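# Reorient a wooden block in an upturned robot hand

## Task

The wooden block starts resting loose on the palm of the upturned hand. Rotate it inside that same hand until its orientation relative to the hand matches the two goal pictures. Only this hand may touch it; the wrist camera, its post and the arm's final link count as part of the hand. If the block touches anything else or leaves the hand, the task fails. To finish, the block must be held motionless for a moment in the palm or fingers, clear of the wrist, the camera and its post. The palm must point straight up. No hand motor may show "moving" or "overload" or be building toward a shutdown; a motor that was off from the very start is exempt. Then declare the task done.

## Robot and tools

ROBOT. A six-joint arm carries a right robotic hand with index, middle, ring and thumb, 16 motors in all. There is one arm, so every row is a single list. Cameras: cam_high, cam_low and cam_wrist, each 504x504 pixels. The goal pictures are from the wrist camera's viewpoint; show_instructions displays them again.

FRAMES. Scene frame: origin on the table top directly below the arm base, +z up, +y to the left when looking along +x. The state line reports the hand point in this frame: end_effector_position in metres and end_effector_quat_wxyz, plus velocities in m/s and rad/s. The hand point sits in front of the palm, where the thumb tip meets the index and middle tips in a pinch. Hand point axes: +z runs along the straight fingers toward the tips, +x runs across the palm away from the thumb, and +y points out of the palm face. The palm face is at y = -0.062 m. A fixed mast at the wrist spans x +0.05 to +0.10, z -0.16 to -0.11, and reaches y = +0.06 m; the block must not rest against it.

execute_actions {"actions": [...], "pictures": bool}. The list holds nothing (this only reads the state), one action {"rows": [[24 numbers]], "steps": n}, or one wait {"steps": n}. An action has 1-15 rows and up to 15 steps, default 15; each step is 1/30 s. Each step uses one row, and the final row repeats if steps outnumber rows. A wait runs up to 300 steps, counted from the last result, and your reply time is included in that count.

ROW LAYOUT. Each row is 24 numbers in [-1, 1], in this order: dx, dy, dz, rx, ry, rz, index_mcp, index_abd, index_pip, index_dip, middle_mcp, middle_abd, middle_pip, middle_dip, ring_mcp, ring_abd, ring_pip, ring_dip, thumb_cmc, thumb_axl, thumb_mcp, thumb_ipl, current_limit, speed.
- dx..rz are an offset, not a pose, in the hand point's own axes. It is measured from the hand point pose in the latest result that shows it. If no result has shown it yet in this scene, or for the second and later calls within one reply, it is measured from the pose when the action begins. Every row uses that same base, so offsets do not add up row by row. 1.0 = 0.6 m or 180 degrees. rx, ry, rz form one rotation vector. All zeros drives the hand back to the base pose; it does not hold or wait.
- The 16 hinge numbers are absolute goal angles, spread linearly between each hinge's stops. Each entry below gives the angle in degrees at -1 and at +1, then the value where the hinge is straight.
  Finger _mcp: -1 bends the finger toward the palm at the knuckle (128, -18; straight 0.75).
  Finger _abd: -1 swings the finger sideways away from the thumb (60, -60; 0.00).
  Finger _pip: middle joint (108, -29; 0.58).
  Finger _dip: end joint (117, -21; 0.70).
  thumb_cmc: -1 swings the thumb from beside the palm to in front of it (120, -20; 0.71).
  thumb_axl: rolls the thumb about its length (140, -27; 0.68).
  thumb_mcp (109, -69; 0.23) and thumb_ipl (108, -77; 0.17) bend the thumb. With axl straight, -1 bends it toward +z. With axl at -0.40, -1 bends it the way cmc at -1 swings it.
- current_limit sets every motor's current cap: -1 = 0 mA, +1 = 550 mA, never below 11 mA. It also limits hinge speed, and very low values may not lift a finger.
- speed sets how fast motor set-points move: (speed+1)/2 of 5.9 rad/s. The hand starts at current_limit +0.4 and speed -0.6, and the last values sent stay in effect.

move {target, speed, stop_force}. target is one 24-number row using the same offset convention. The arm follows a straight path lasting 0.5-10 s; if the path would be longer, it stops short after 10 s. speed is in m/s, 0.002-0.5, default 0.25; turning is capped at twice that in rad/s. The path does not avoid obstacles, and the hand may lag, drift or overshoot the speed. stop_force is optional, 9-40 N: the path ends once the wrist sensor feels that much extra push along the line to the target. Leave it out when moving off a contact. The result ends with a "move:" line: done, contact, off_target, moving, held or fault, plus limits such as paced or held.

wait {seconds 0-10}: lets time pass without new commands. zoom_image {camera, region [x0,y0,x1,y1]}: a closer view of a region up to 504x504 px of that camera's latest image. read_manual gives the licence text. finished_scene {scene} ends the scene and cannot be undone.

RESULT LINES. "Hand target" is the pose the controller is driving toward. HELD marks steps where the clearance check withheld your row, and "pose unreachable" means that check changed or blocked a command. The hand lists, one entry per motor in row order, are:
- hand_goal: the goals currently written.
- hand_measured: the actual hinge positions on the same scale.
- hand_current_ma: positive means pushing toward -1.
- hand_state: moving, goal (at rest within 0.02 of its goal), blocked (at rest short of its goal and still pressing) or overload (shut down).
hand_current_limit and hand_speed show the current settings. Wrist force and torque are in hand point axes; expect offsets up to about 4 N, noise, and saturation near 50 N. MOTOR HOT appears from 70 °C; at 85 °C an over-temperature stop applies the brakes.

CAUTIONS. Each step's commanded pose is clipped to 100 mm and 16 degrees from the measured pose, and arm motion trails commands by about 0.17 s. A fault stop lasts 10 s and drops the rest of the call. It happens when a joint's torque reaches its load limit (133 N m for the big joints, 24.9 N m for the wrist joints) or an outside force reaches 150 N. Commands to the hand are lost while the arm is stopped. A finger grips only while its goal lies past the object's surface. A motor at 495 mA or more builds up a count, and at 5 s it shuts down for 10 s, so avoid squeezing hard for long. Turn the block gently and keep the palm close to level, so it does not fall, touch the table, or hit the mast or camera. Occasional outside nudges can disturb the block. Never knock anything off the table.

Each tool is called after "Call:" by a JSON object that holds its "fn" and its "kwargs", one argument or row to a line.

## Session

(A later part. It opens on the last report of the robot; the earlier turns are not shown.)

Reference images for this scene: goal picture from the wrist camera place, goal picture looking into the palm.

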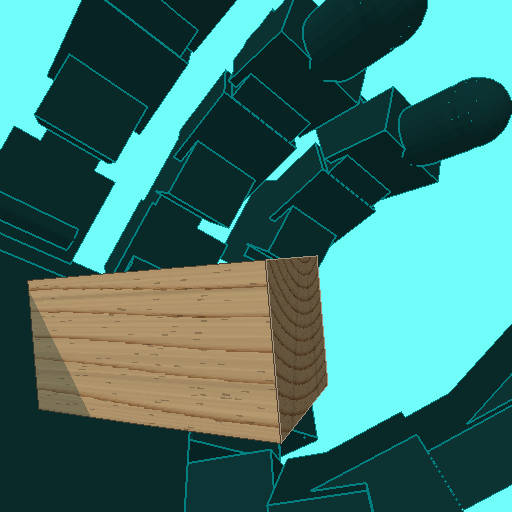

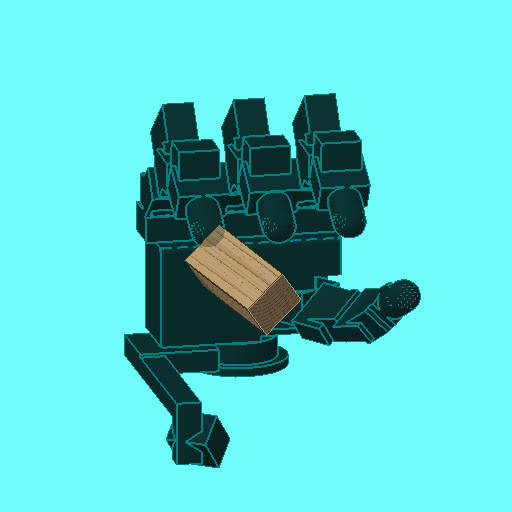

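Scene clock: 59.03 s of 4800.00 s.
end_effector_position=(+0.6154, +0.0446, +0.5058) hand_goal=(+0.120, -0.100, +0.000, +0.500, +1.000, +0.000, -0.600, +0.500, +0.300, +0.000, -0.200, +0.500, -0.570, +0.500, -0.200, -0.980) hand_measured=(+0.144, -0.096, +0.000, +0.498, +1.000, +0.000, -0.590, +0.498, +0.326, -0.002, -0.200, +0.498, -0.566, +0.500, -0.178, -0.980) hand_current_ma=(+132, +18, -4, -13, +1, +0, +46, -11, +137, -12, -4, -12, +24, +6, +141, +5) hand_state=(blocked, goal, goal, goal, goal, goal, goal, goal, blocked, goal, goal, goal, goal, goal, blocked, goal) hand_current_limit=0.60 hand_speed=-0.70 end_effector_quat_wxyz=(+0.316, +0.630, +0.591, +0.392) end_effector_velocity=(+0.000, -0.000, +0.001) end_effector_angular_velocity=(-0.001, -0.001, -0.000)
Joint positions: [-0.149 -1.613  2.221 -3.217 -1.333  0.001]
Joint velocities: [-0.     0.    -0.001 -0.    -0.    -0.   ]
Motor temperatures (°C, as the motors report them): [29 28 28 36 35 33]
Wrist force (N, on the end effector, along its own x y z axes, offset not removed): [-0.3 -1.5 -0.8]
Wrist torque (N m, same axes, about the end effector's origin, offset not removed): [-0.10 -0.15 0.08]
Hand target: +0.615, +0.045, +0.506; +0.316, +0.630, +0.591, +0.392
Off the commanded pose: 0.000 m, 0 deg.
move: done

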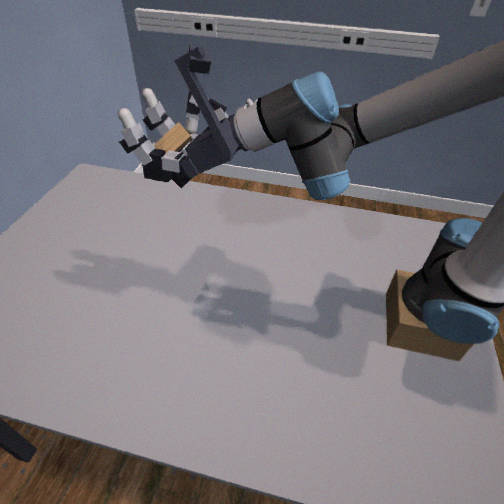

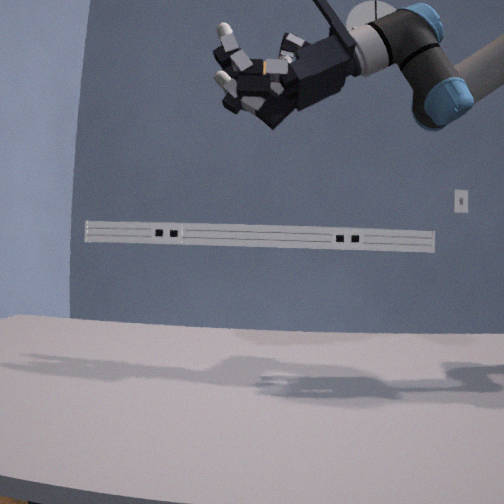

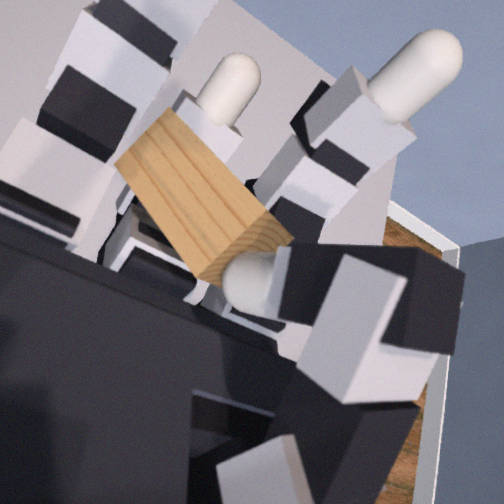

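Call:
{"fn": "move", "kwargs": {
  "target": [0,0,0,0,0,0,0.12,-0.1,0,0.5,1,0,-0.6,0.5,0.3,0,-0.2,0.5,-0.57,0.5,-0.16,-0.6,0.7,-0.88]
}}

Call:
{"fn": "zoom_image", "kwargs": {
  "camera": "cam_high",
  "region": [100,60,260,220]
}}

Scene clock: 64.20 s of 4800.00 s.
end_effector_position=(+0.6154, +0.0446, +0.5058) hand_goal=(+0.120, -0.100, +0.000, +0.500, +1.000, +0.000, -0.600, +0.500, +0.300, +0.000, -0.200, +0.500, -0.570, +0.500, -0.160, -0.600) hand_measured=(+0.144, -0.094, +0.006, +0.498, +1.000, +0.002, -0.528, +0.508, +0.322, -0.008, -0.200, +0.498, -0.542, +0.498, -0.122, -0.612) hand_current_ma=(+132, +27, +30, -12, +3, +5, +359, +40, +114, -38, -1, -12, +156, -15, +252, -81) hand_state=(blocked, goal, goal, goal, goal, goal, blocked, goal, blocked, goal, goal, goal, blocked, goal, blocked, goal) hand_current_limit=0.70 hand_speed=-0.88 end_effector_quat_wxyz=(+0.316, +0.630, +0.591, +0.392) end_effector_velocity=(-0.000, +0.000, -0.000) end_effector_angular_velocity=(+0.000, +0.001, +0.000)
Joint positions: [-0.149 -1.613  2.221 -3.217 -1.333  0.001]
Joint velocities: [ 0.    -0.     0.     0.001  0.     0.   ]
Motor temperatures (°C, as the motors report them): [29 29 28 36 35 33]
Wrist force (N, on the end effector, along its own x y z axes, offset not removed): [-0.5 -0.1 -0.8]
Wrist torque (N m, same axes, about the end effector's origin, offset not removed): [0.11 -0.07 0.16]
Hand target: +0.615, +0.045, +0.506; +0.316, +0.630, +0.591, +0.392
Off the commanded pose: 0.000 m, 0 deg.
move: done

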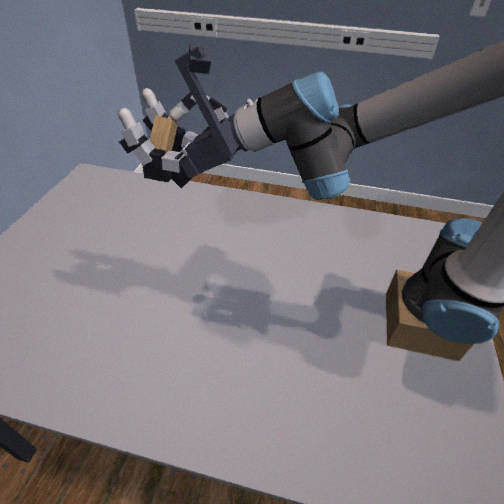

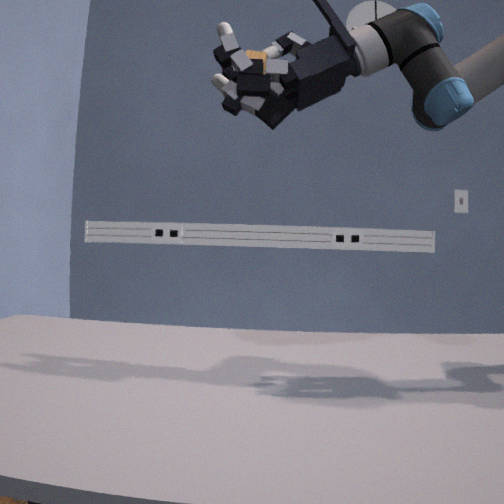

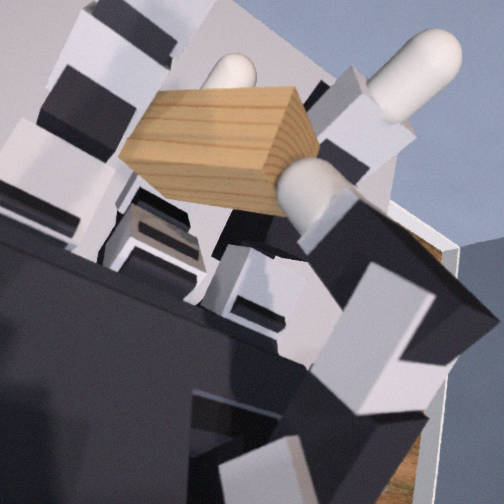

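Region (100, 60, 260, 220) of cam_high's 504x504 image, scaled by 3.150, with more detail than that image has.

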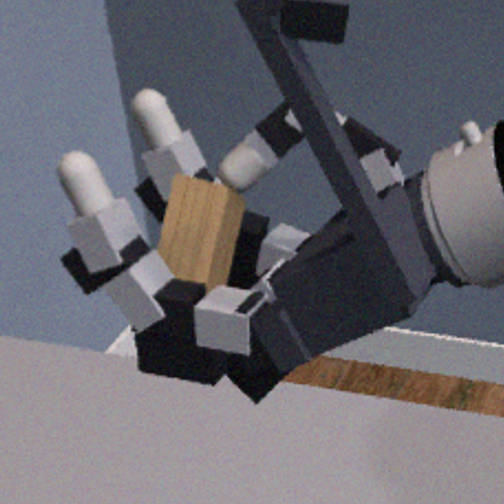

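Call:
{"fn": "move", "kwargs": {
  "target": [0,0,0,0,0,0,0.18,-0.05,0.1,0.5,1,0,-0.6,0.5,0.3,0,-0.2,0.5,-0.57,0.5,-0.22,-0.4,0.7,-0.9]
}}

Scene clock: 70.43 s of 4800.00 s.
end_effector_position=(+0.6154, +0.0446, +0.5058) hand_goal=(+0.180, -0.050, +0.100, +0.500, +1.000, +0.000, -0.600, +0.500, +0.300, +0.000, -0.200, +0.500, -0.570, +0.500, -0.220, -0.400) hand_measured=(+0.192, -0.050, +0.102, +0.498, +1.000, +0.002, -0.572, +0.502, +0.322, -0.004, -0.200, +0.498, -0.552, +0.502, -0.200, -0.398) hand_current_ma=(+67, -4, +7, -12, +2, +5, +141, +12, +114, -20, -1, -12, +93, +13, +135, +14) hand_state=(goal, goal, goal, goal, goal, goal, blocked, goal, blocked, goal, goal, goal, goal, goal, blocked, goal) hand_current_limit=0.70 hand_speed=-0.90 end_effector_quat_wxyz=(+0.316, +0.630, +0.591, +0.392) end_effector_velocity=(+0.000, -0.000, -0.000) end_effector_angular_velocity=(-0.000, +0.001, -0.000)
Joint positions: [-0.149 -1.613  2.221 -3.217 -1.333  0.001]
Joint velocities: [-0.001  0.    -0.     0.001  0.    -0.   ]
Motor temperatures (°C, as the motors report them): [29 29 28 36 35 33]
Wrist force (N, on the end effector, along its own x y z axes, offset not removed): [-2.8 -0.2 -0.9]
Wrist torque (N m, same axes, about the end effector's origin, offset not removed): [0.14 0.17 -0.06]
Hand target: +0.615, +0.045, +0.506; +0.316, +0.630, +0.591, +0.392
Off the commanded pose: 0.000 m, 0 deg.
After step 90, 1.90 s passed at rest.
move: done

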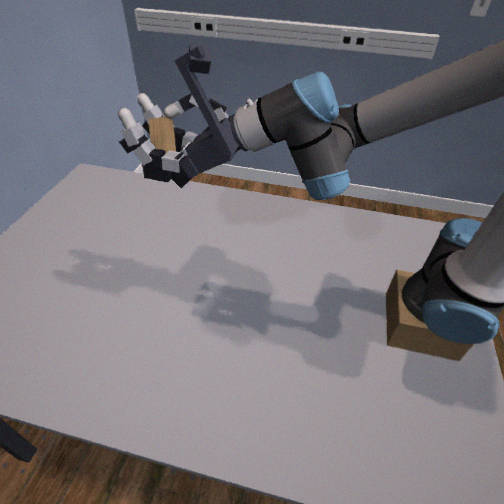

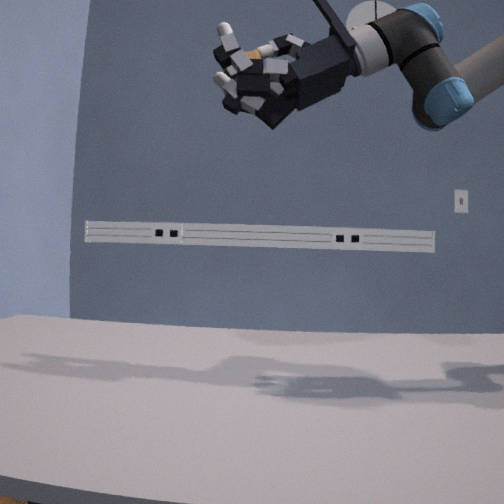

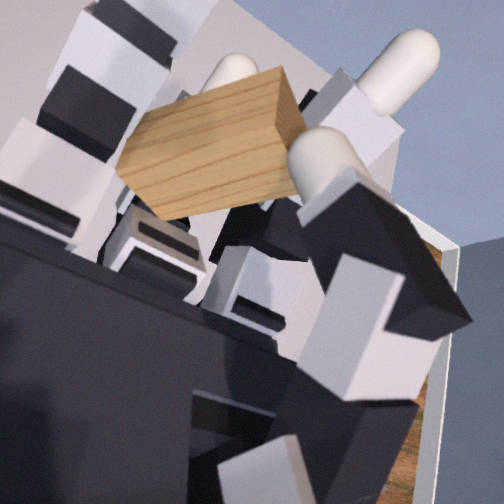

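Call:
{"fn": "move", "kwargs": {
  "target": [0,0,0,0,0,0,0.22,0.05,0.1,0.5,1,-0.3,-0.68,0.3,0.3,-0.2,-0.2,0.5,-0.57,0.54,-0.23,-0.42,0.7,-0.9]
}}

Scene clock: 78.77 s of 4800.00 s.
end_effector_position=(+0.6154, +0.0446, +0.5058) hand_goal=(+0.220, +0.050, +0.100, +0.500, +1.000, -0.300, -0.680, +0.300, +0.300, -0.200, -0.200, +0.500, -0.570, +0.540, -0.230, -0.420) hand_measured=(+0.230, +0.048, +0.102, +0.498, +1.000, -0.288, -0.646, +0.304, +0.322, -0.196, -0.200, +0.498, -0.552, +0.546, -0.198, -0.400) hand_current_ma=(+54, -8, +7, -12, +2, +50, +171, +16, +114, +15, -1, -12, +100, +47, +208, +135) hand_state=(goal, goal, goal, goal, goal, goal, blocked, goal, blocked, goal, goal, goal, goal, goal, blocked, goal) hand_current_limit=0.70 hand_speed=-0.90 end_effector_quat_wxyz=(+0.316, +0.630, +0.591, +0.392) end_effector_velocity=(-0.000, -0.001, -0.000) end_effector_angular_velocity=(+0.000, -0.000, -0.002)
Joint positions: [-0.149 -1.613  2.221 -3.217 -1.333  0.001]
Joint velocities: [-0.002 -0.     0.002 -0.001  0.     0.   ]
Motor temperatures (°C, as the motors report them): [29 29 28 36 35 33]
Wrist force (N, on the end effector, along its own x y z axes, offset not removed): [-1.6 -1.4 -0.8]
Wrist torque (N m, same axes, about the end effector's origin, offset not removed): [-0.07 -0.01 0.00]
Hand target: +0.615, +0.045, +0.506; +0.316, +0.630, +0.591, +0.392
Off the commanded pose: 0.000 m, 0 deg.
After step 90, 4.03 s passed at rest.
move: done

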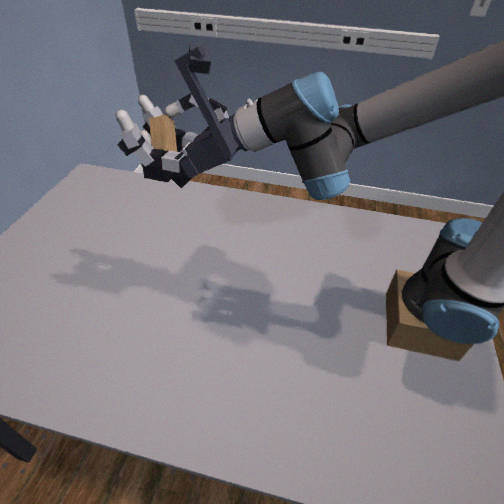

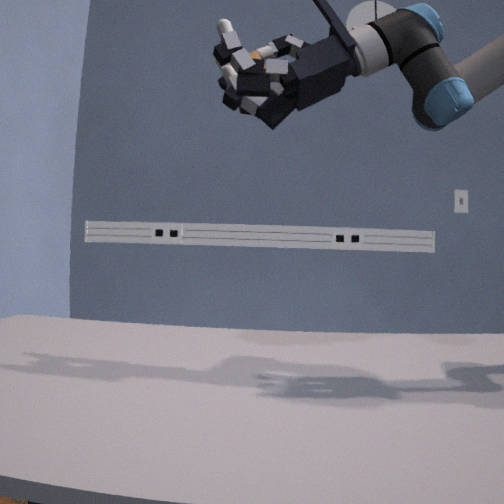

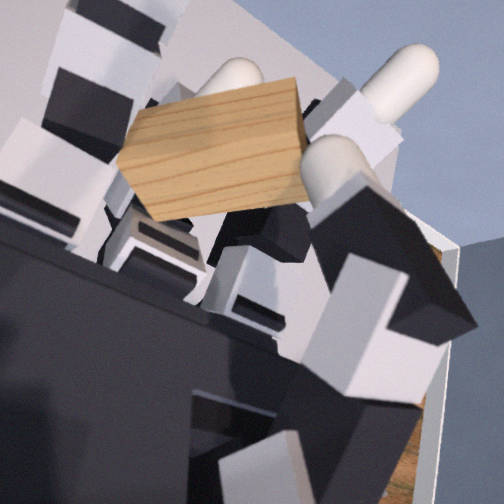

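Call:
{"fn": "move", "kwargs": {
  "target": [0,0,0,-0.17,0,-0.04,0.3,0.2,0.1,0.5,1,-0.3,-0.68,-0.1,0.3,-0.2,-0.2,0.5,-0.57,0.5,-0.23,-0.42,0.7,-0.9],
  "speed": 0.1
}}

Call:
{"fn": "zoom_image", "kwargs": {
  "camera": "cam_high",
  "region": [90,60,250,220]
}}

Call:
{"fn": "zoom_image", "kwargs": {
  "camera": "cam_wrist",
  "region": [90,20,370,300]
}}

Scene clock: 88.10 s of 4800.00 s.
end_effector_position=(+0.6157, +0.0446, +0.5060) hand_goal=(+0.300, +0.200, +0.100, +0.500, +1.000, -0.300, -0.680, -0.100, +0.300, -0.200, -0.200, +0.500, -0.570, +0.500, -0.230, -0.420) hand_measured=(+0.308, +0.198, +0.102, +0.498, +1.000, -0.296, -0.622, +0.024, +0.322, -0.198, -0.200, +0.498, -0.546, +0.526, -0.198, -0.400) hand_current_ma=(+48, -11, +7, -12, +2, +13, +291, +467, +114, +9, -1, -12, +133, +179, +213, +135) hand_state=(goal, goal, goal, goal, goal, goal, blocked, blocked, blocked, goal, goal, goal, blocked, blocked, blocked, goal) hand_current_limit=0.70 hand_speed=-0.90 end_effector_quat_wxyz=(+0.494, +0.487, +0.506, +0.513) end_effector_velocity=(+0.000, -0.000, +0.001) end_effector_angular_velocity=(-0.004, -0.019, -0.000)
Joint positions: [-0.148 -1.17   2.196 -4.182 -1.335  0.005]
Joint velocities: [-0.     0.014 -0.009 -0.024 -0.     0.   ]
Motor temperatures (°C, as the motors report them): [29 29 28 36 35 33]
Wrist force (N, on the end effector, along its own x y z axes, offset not removed): [0.3 -1.1 -0.3]
Wrist torque (N m, same axes, about the end effector's origin, offset not removed): [-0.13 -0.21 0.08]
Hand target: +0.616, +0.045, +0.506; +0.494, +0.487, +0.505, +0.514
Off the commanded pose: 0.000 m, 0 deg.
After step 90, 3.17 s passed at rest.
move: done

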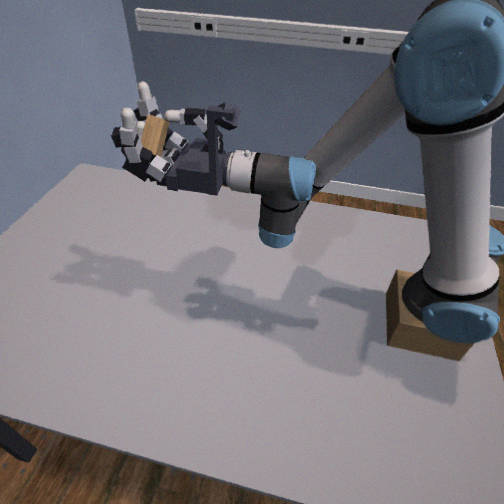

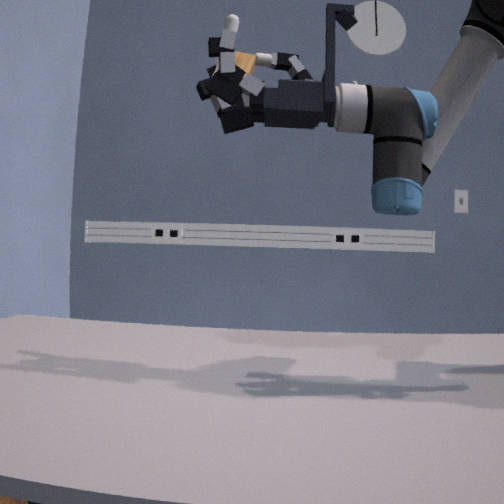

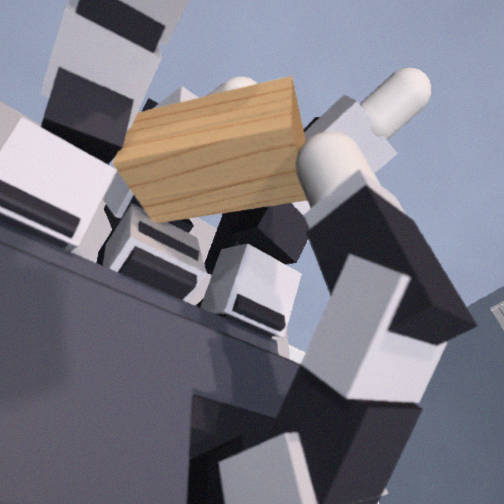

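Region (90, 60, 250, 220) of cam_high's 504x504 image, scaled by 3.150, with more detail than that image has.

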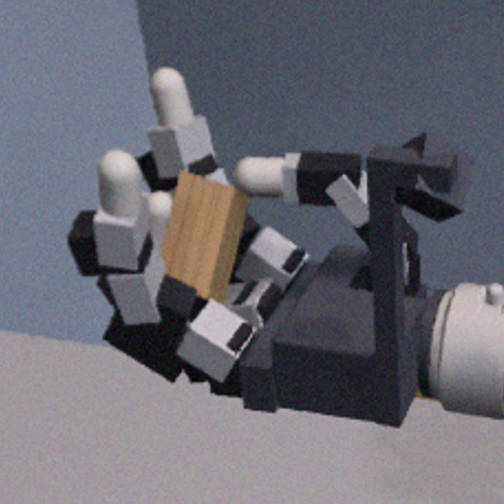

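Region (90, 20, 370, 300) of cam_wrist's 504x504 image, scaled by 1.800, with more detail than that image has.

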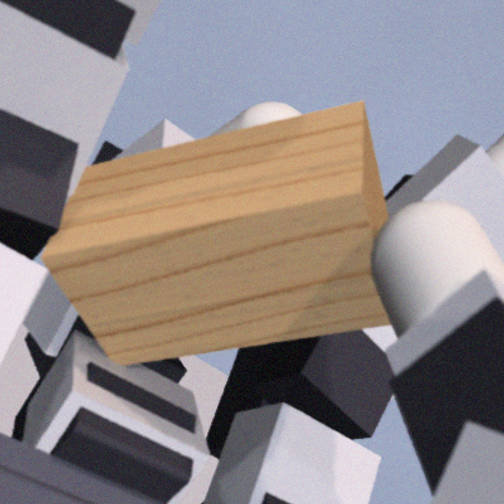

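Call:
{"fn": "move", "kwargs": {
  "target": [0,0,0,0,0,0,0.35,0.2,0.1,0.5,0.75,-0.3,-0.65,-0.05,0.4,-0.3,-0.2,0.5,-0.57,0.52,-0.14,-0.46,0.75,-0.92]
}}

Scene clock: 93.57 s of 4800.00 s.
end_effector_position=(+0.6157, +0.0446, +0.5060) hand_goal=(+0.350, +0.200, +0.100, +0.500, +0.750, -0.300, -0.650, -0.050, +0.400, -0.300, -0.200, +0.500, -0.570, +0.520, -0.140, -0.460) hand_measured=(+0.356, +0.198, +0.102, +0.498, +0.862, -0.298, -0.610, -0.004, +0.406, -0.298, -0.200, +0.498, -0.554, +0.526, -0.122, -0.456) hand_current_ma=(+39, -11, +7, -12, +478, +11, +202, +239, +36, +13, -1, -12, +83, +41, +116, +23) hand_state=(goal, goal, goal, goal, blocked, goal, blocked, blocked, goal, goal, goal, goal, goal, goal, goal, goal) hand_current_limit=0.75 hand_speed=-0.92 end_effector_quat_wxyz=(+0.494, +0.487, +0.506, +0.513) end_effector_velocity=(+0.000, -0.000, +0.000) end_effector_angular_velocity=(-0.000, +0.000, -0.001)
Joint positions: [-0.148 -1.17   2.196 -4.182 -1.335  0.005]
Joint velocities: [-0.     0.    -0.001  0.    -0.    -0.   ]
Motor temperatures (°C, as the motors report them): [29 29 28 36 35 33]
Wrist force (N, on the end effector, along its own x y z axes, offset not removed): [-1.4 -0.7 -1.5]
Wrist torque (N m, same axes, about the end effector's origin, offset not removed): [-0.01 0.08 -0.05]
Hand target: +0.616, +0.045, +0.506; +0.494, +0.487, +0.506, +0.513
Off the commanded pose: 0.000 m, 0 deg.
After step 90, 0.97 s passed at rest.
move: done

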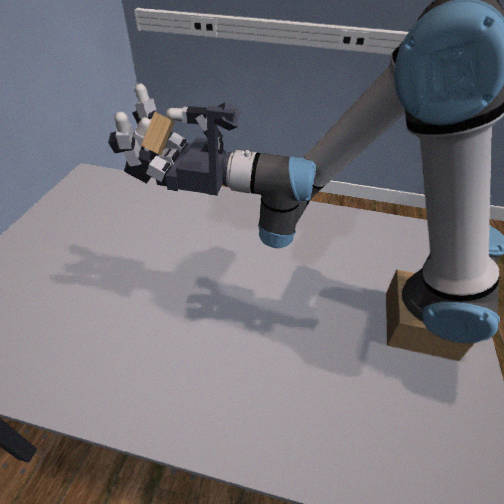

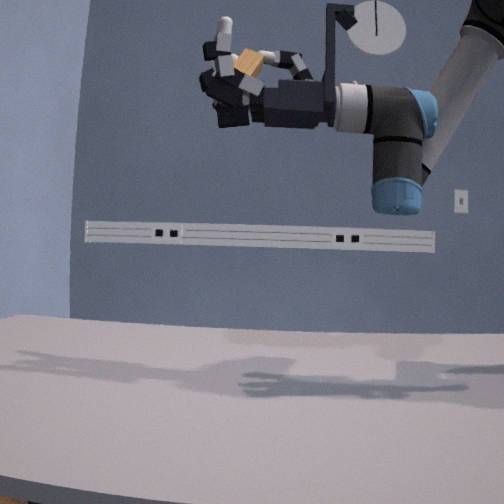

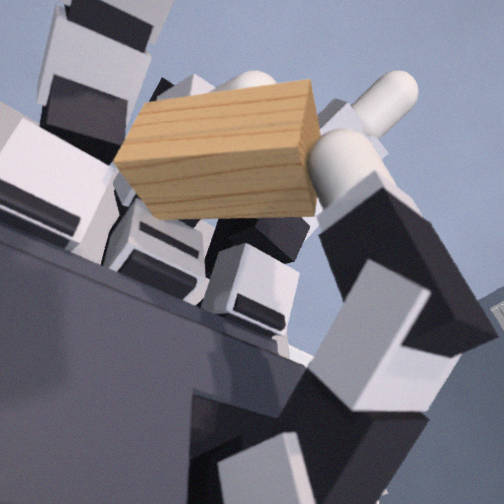

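Call:
{"fn": "move", "kwargs": {
  "target": [0,0,0,0,0,0,0.35,0.2,0.1,0.5,0.8,-0.75,-0.67,-0.05,0.45,-0.8,-0.2,0.5,-0.62,0.48,-0.17,-0.4,0.75,-0.92]
}}

Scene clock: 100.17 s of 4800.00 s.
end_effector_position=(+0.6157, +0.0446, +0.5060) hand_goal=(+0.350, +0.200, +0.100, +0.500, +0.800, -0.750, -0.670, -0.050, +0.450, -0.800, -0.200, +0.500, -0.620, +0.480, -0.170, -0.400) hand_measured=(+0.358, +0.198, +0.102, +0.498, +0.842, -0.742, -0.652, -0.048, +0.466, -0.798, -0.200, +0.498, -0.602, +0.486, -0.150, -0.396) hand_current_ma=(+40, -11, +7, -12, +228, +34, +87, +15, +81, +12, -1, -12, +97, +36, +132, +34) hand_state=(goal, goal, goal, goal, blocked, goal, goal, goal, goal, goal, goal, goal, goal, goal, blocked, goal) hand_current_limit=0.75 hand_speed=-0.92 end_effector_quat_wxyz=(+0.494, +0.487, +0.506, +0.513) end_effector_velocity=(+0.000, +0.001, -0.001) end_effector_angular_velocity=(+0.000, +0.002, +0.001)
Joint positions: [-0.148 -1.17   2.196 -4.182 -1.335  0.005]
Joint velocities: [ 0.001  0.     0.001  0.001  0.    -0.   ]
Motor temperatures (°C, as the motors report them): [29 29 28 36 35 33]
Wrist force (N, on the end effector, along its own x y z axes, offset not removed): [-1.8 0.2 -1.3]
Wrist torque (N m, same axes, about the end effector's origin, offset not removed): [0.17 0.05 -0.03]
Hand target: +0.616, +0.045, +0.506; +0.494, +0.487, +0.506, +0.513
Off the commanded pose: 0.000 m, 0 deg.
After step 90, 1.13 s passed at rest.
move: done

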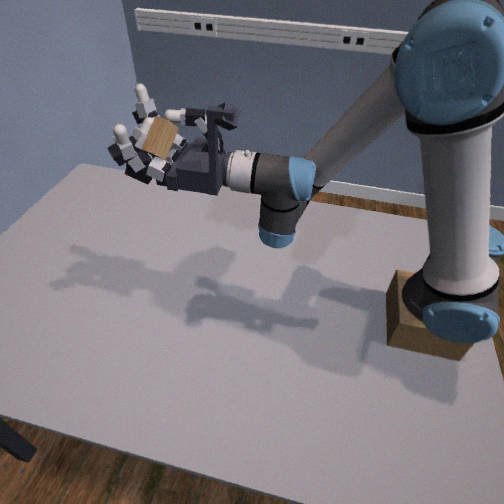

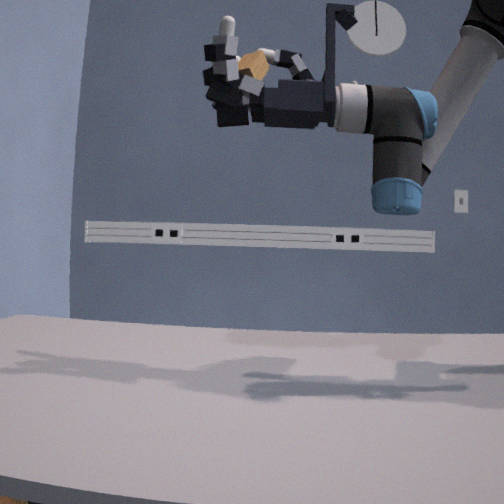

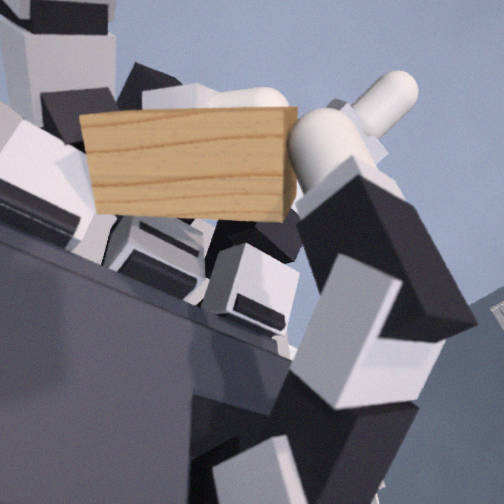

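Call:
{"fn": "move", "kwargs": {
  "target": [0,0,0,0,0,0,0.28,0,0.1,0.5,0.82,-0.75,-0.67,0.35,0.4,-0.8,-0.2,0.5,-0.66,0.42,-0.22,-0.25,0.75,-0.92]
}}

Call:
{"fn": "zoom_image", "kwargs": {
  "camera": "cam_wrist",
  "region": [50,0,350,300]
}}

Scene clock: 106.77 s of 4800.00 s.
end_effector_position=(+0.6157, +0.0446, +0.5060) hand_goal=(+0.280, +0.000, +0.100, +0.500, +0.820, -0.750, -0.670, +0.350, +0.400, -0.800, -0.200, +0.500, -0.660, +0.420, -0.220, -0.250) hand_measured=(+0.300, +0.004, +0.102, +0.498, +0.842, -0.746, -0.666, +0.346, +0.446, -0.800, -0.200, +0.498, -0.628, +0.432, -0.188, -0.246) hand_current_ma=(+117, +14, +7, -12, +121, +17, +20, -16, +251, -4, -1, -12, +176, +77, +211, +32) hand_state=(blocked, goal, goal, goal, blocked, goal, goal, goal, blocked, goal, goal, goal, blocked, goal, blocked, goal) hand_current_limit=0.75 hand_speed=-0.92 end_effector_quat_wxyz=(+0.494, +0.487, +0.506, +0.513) end_effector_velocity=(+0.000, +0.000, -0.000) end_effector_angular_velocity=(+0.001, +0.000, +0.000)
Joint positions: [-0.148 -1.17   2.196 -4.182 -1.335  0.005]
Joint velocities: [ 0.  0. -0.  0. -0.  0.]
Motor temperatures (°C, as the motors report them): [29 29 28 36 35 33]
Wrist force (N, on the end effector, along its own x y z axes, offset not removed): [-1.7 -0.3 -1.5]
Wrist torque (N m, same axes, about the end effector's origin, offset not removed): [0.10 0.08 -0.12]
Hand target: +0.616, +0.045, +0.506; +0.494, +0.487, +0.506, +0.513
Off the commanded pose: 0.000 m, 0 deg.
After step 90, 1.30 s passed at rest.
move: done

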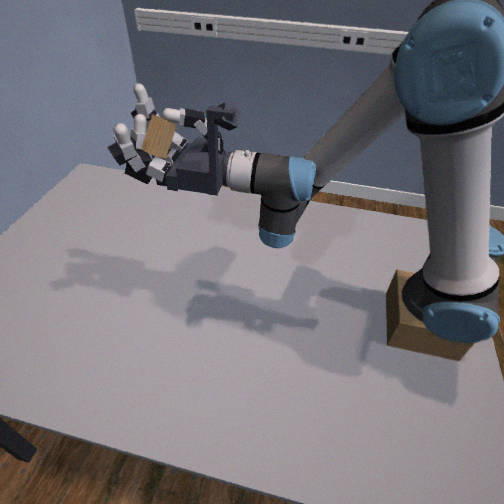

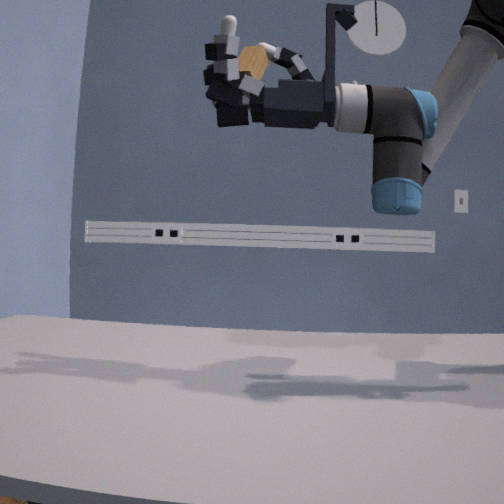

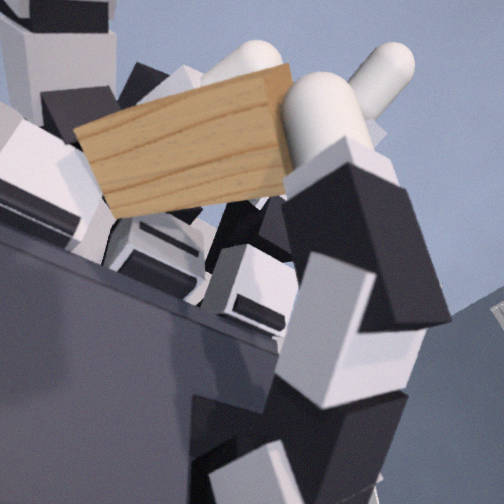

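Region (50, 0, 350, 300) of cam_wrist's 504x504 image, scaled by 1.680, with more detail than that image has.

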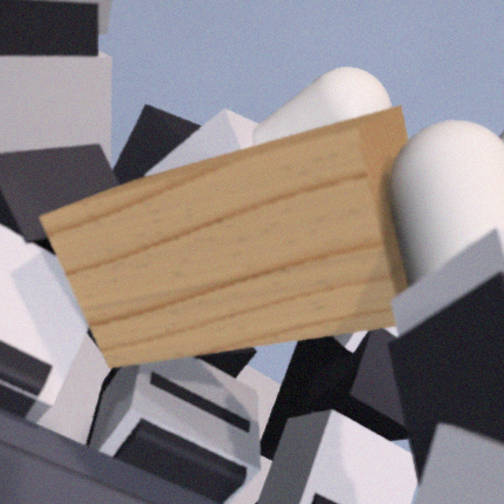

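Call:
{"fn": "move", "kwargs": {
  "target": [0,0,0,0,0,0,0.15,-0.3,0.1,0.5,0.84,-0.5,-0.6,0.35,0.4,-0.6,-0.2,0.5,-0.66,0.42,-0.21,-0.25,0.75,-0.92]
}}

Call:
{"fn": "zoom_image", "kwargs": {
  "camera": "cam_high",
  "region": [90,60,250,220]
}}

Scene clock: 114.23 s of 4800.00 s.
end_effector_position=(+0.6157, +0.0446, +0.5060) hand_goal=(+0.150, -0.300, +0.100, +0.500, +0.840, -0.500, -0.600, +0.350, +0.400, -0.600, -0.200, +0.500, -0.660, +0.420, -0.210, -0.250) hand_measured=(+0.168, -0.298, +0.102, +0.498, +0.848, -0.504, -0.602, +0.348, +0.444, -0.608, -0.200, +0.498, -0.630, +0.430, -0.188, -0.244) hand_current_ma=(+101, +9, +7, -12, +42, -13, -11, -15, +241, -35, -1, -12, +161, +73, +146, +48) hand_state=(goal, goal, goal, goal, goal, goal, goal, goal, blocked, goal, goal, goal, blocked, goal, blocked, goal) hand_current_limit=0.75 hand_speed=-0.92 end_effector_quat_wxyz=(+0.494, +0.487, +0.506, +0.513) end_effector_velocity=(+0.000, -0.000, +0.000) end_effector_angular_velocity=(-0.001, -0.000, -0.001)
Joint positions: [-0.148 -1.17   2.196 -4.182 -1.335  0.005]
Joint velocities: [-0.001 -0.    -0.001  0.001  0.    -0.001]
Motor temperatures (°C, as the motors report them): [29 29 28 36 35 33]
Wrist force (N, on the end effector, along its own x y z axes, offset not removed): [-1.9 -1.4 -1.0]
Wrist torque (N m, same axes, about the end effector's origin, offset not removed): [-0.11 0.05 -0.09]
Hand target: +0.616, +0.045, +0.506; +0.494, +0.487, +0.506, +0.513
Off the commanded pose: 0.000 m, 0 deg.
After step 90, 2.90 s passed at rest.
move: done

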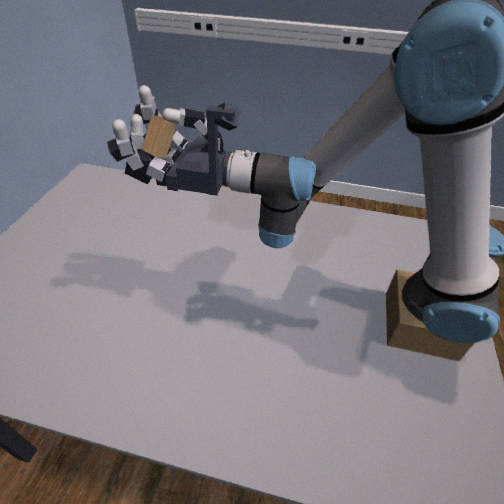

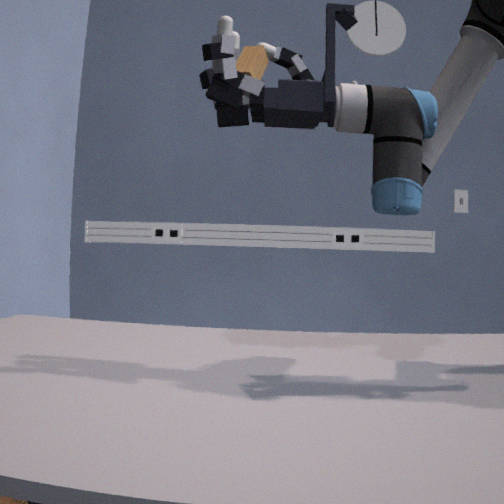

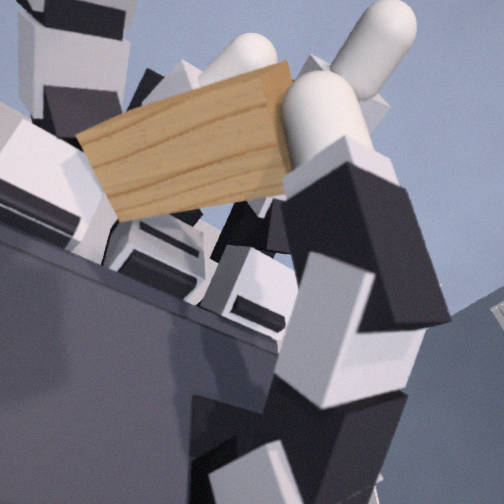

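Region (90, 60, 250, 220) of cam_high's 504x504 image, scaled by 3.150, with more detail than that image has.

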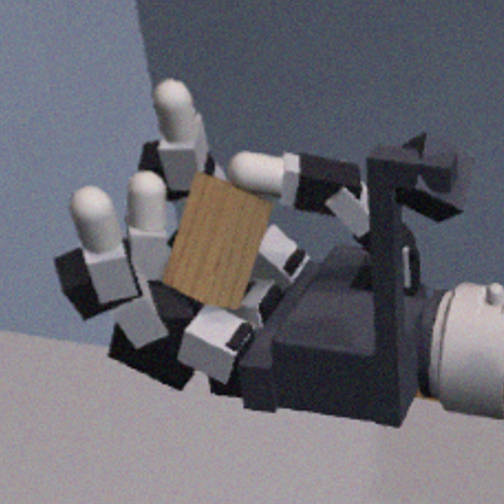

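Call:
{"fn": "move", "kwargs": {
  "target": [0,0,0,0,0,0,0.15,-0.3,0.1,0.5,0.76,-0.5,-0.45,0.45,0.6,-0.6,-0.3,0.5,-0.66,0.42,-0.22,-0.25,0.75,-0.94]
}}

Scene clock: 118.87 s of 4800.00 s.
end_effector_position=(+0.6157, +0.0446, +0.5060) hand_goal=(+0.150, -0.300, +0.100, +0.500, +0.760, -0.500, -0.450, +0.450, +0.600, -0.600, -0.300, +0.500, -0.660, +0.420, -0.220, -0.250) hand_measured=(+0.168, -0.298, +0.102, +0.498, +0.786, -0.504, -0.452, +0.448, +0.610, -0.604, -0.296, +0.498, -0.644, +0.428, -0.208, -0.244) hand_current_ma=(+101, +9, +7, -12, +142, -13, -8, -14, +49, -21, +25, -12, +86, +57, +75, +48) hand_state=(goal, goal, goal, goal, blocked, goal, goal, goal, goal, goal, goal, goal, goal, goal, goal, goal) hand_current_limit=0.75 hand_speed=-0.94 end_effector_quat_wxyz=(+0.494, +0.487, +0.506, +0.513) end_effector_velocity=(-0.000, -0.000, +0.000) end_effector_angular_velocity=(-0.001, -0.001, -0.000)
Joint positions: [-0.148 -1.17   2.196 -4.182 -1.335  0.005]
Joint velocities: [-0.    -0.    -0.    -0.     0.    -0.001]
Motor temperatures (°C, as the motors report them): [29 29 28 36 35 33]
Wrist force (N, on the end effector, along its own x y z axes, offset not removed): [-1.2 -1.6 -0.7]
Wrist torque (N m, same axes, about the end effector's origin, offset not removed): [-0.19 0.07 -0.08]
Hand target: +0.616, +0.045, +0.506; +0.494, +0.487, +0.506, +0.513
Off the commanded pose: 0.000 m, 0 deg.
move: done

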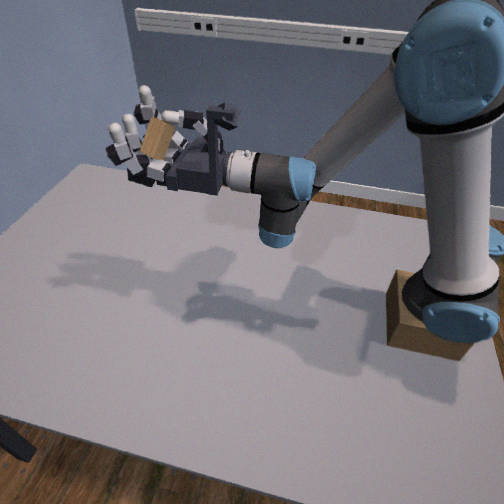

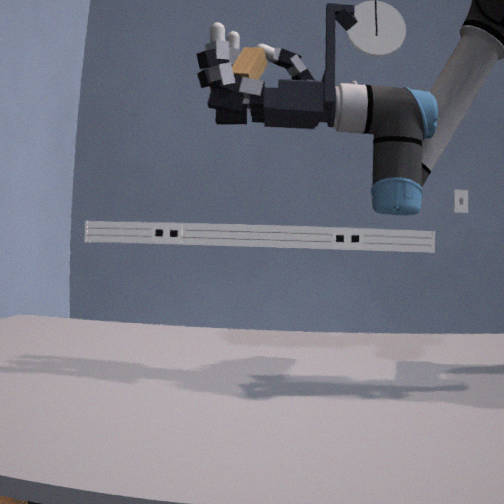

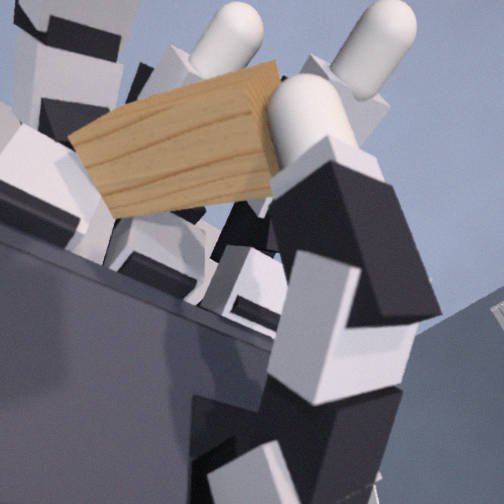

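Call:
{"fn": "move", "kwargs": {
  "target": [0,0,0,0,0,0,0.25,0,0.1,0.5,0.78,-0.9,-0.45,0.45,0.5,-0.9,-0.1,0.5,-0.66,0.42,-0.22,-0.25,0.75,-0.85]
}}

Call:
{"fn": "move", "kwargs": {
  "target": [0,0,0,0,0,0,0.25,0,0.1,0.5,0.78,-0.9,-0.65,-0.1,0.5,-0.9,-0.1,0.5,-0.66,0.42,-0.22,-0.25,0.75,-0.88]
}}

Call:
{"fn": "zoom_image", "kwargs": {
  "camera": "cam_high",
  "region": [90,60,250,220]
}}

Scene clock: 126.73 s of 4800.00 s.
end_effector_position=(+0.6157, +0.0446, +0.5060) hand_goal=(+0.250, +0.000, +0.100, +0.500, +0.780, -0.900, -0.450, +0.450, +0.500, -0.900, -0.100, +0.500, -0.660, +0.420, -0.220, -0.250) hand_measured=(+0.256, -0.004, +0.102, +0.498, +0.794, -0.848, -0.450, +0.448, +0.528, -0.896, -0.100, +0.498, -0.644, +0.428, -0.204, -0.242) hand_current_ma=(+35, -14, +7, -12, +70, +234, -2, -14, +151, +13, -5, -12, +87, +57, +102, +56) hand_state=(goal, goal, goal, goal, goal, blocked, goal, goal, blocked, goal, goal, goal, goal, goal, goal, goal) hand_current_limit=0.75 hand_speed=-0.85 end_effector_quat_wxyz=(+0.494, +0.487, +0.506, +0.513) end_effector_velocity=(-0.000, -0.000, +0.000) end_effector_angular_velocity=(+0.000, -0.000, -0.001)
Joint positions: [-0.148 -1.17   2.196 -4.182 -1.335  0.005]
Joint velocities: [-0.001 -0.     0.    -0.    -0.     0.   ]
Motor temperatures (°C, as the motors report them): [29 29 28 36 35 33]
Wrist force (N, on the end effector, along its own x y z axes, offset not removed): [-2.0 -0.6 -0.9]
Wrist torque (N m, same axes, about the end effector's origin, offset not removed): [0.00 0.13 -0.22]
Hand target: +0.616, +0.045, +0.506; +0.494, +0.487, +0.506, +0.513
Off the commanded pose: 0.000 m, 0 deg.
After step 90, 3.70 s passed at rest.
move: done

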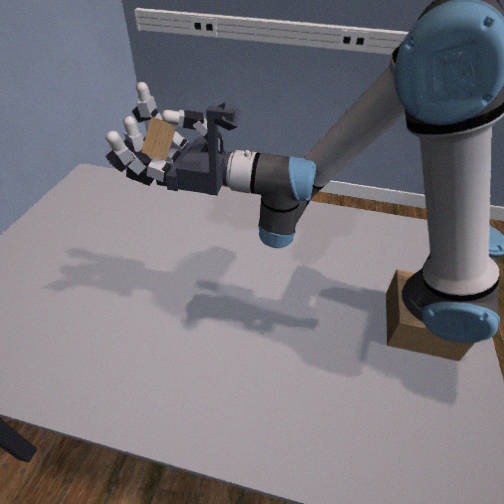

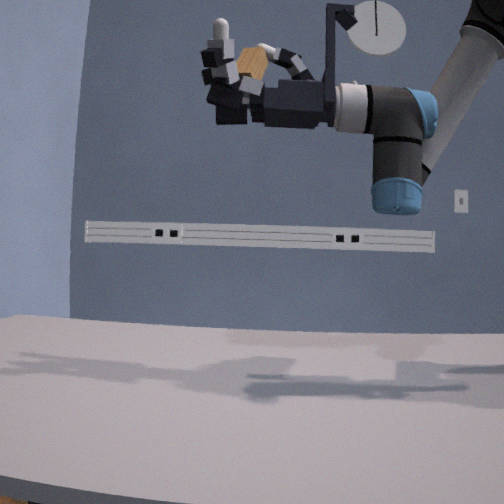

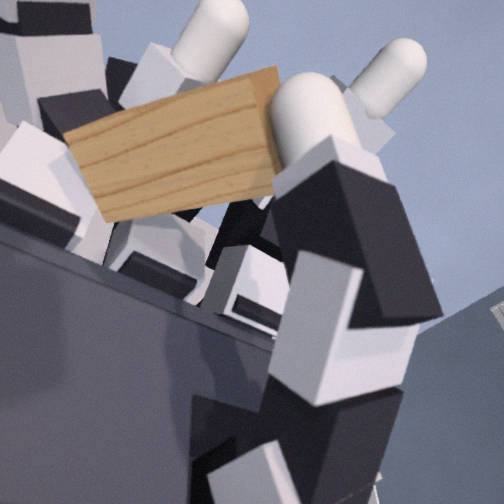

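Scene clock: 128.87 s of 4800.00 s.
end_effector_position=(+0.6157, +0.0446, +0.5060) hand_goal=(+0.250, +0.000, +0.100, +0.500, +0.780, -0.900, -0.650, -0.100, +0.500, -0.900, -0.100, +0.500, -0.660, +0.420, -0.220, -0.250) hand_measured=(+0.256, -0.004, +0.102, +0.498, +0.796, -0.892, -0.646, -0.096, +0.528, -0.898, -0.100, +0.498, -0.644, +0.426, -0.204, -0.242) hand_current_ma=(+35, -14, +7, -12, +85, +39, +20, +22, +149, +10, -5, -12, +87, +41, +110, +56) hand_state=(goal, goal, goal, goal, goal, goal, goal, goal, blocked, goal, goal, goal, goal, goal, goal, goal) hand_current_limit=0.75 hand_speed=-0.88 end_effector_quat_wxyz=(+0.494, +0.487, +0.506, +0.513) end_effector_velocity=(-0.000, -0.000, -0.001) end_effector_angular_velocity=(+0.000, +0.001, -0.001)
Joint positions: [-0.148 -1.17   2.196 -4.182 -1.335  0.005]
Joint velocities: [-0.001 -0.     0.001  0.     0.     0.   ]
Motor temperatures (°C, as the motors report them): [29 29 28 36 35 33]
Wrist force (N, on the end effector, along its own x y z axes, offset not removed): [-2.9 -0.9 -0.4]
Wrist torque (N m, same axes, about the end effector's origin, offset not removed): [-0.17 0.16 -0.20]
Hand target: +0.616, +0.045, +0.506; +0.494, +0.487, +0.506, +0.513
Off the commanded pose: 0.000 m, 0 deg.
move: done

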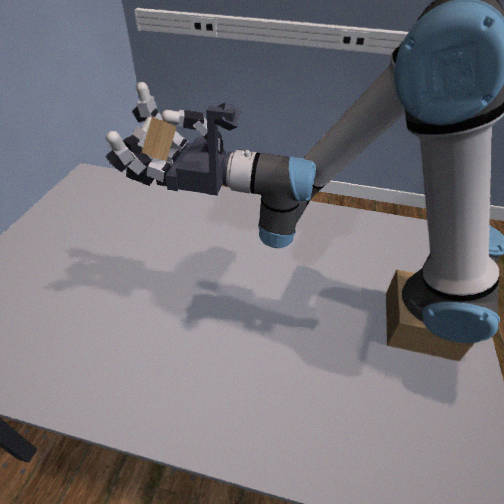

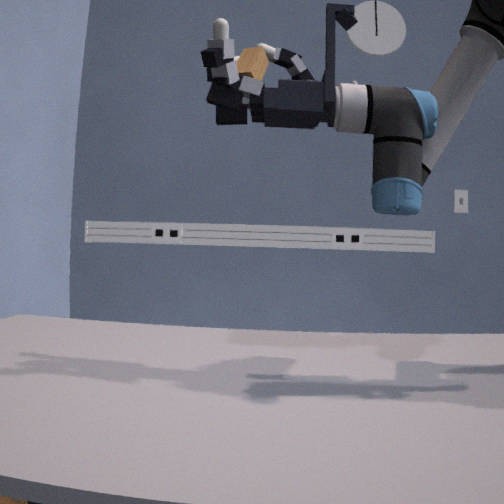

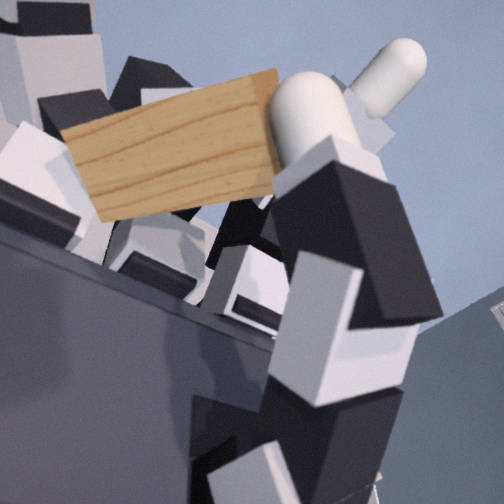

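Region (90, 60, 250, 220) of cam_high's 504x504 image, scaled by 3.150, with more detail than that image has.

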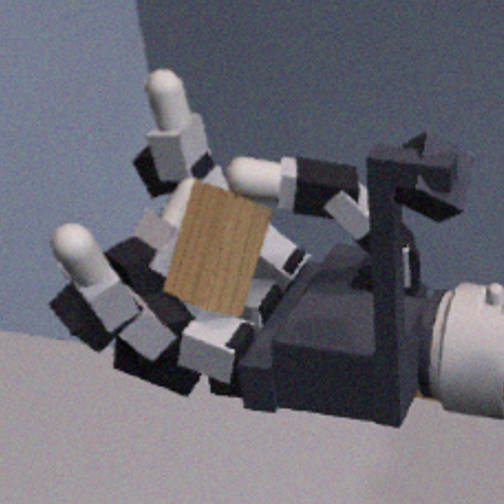

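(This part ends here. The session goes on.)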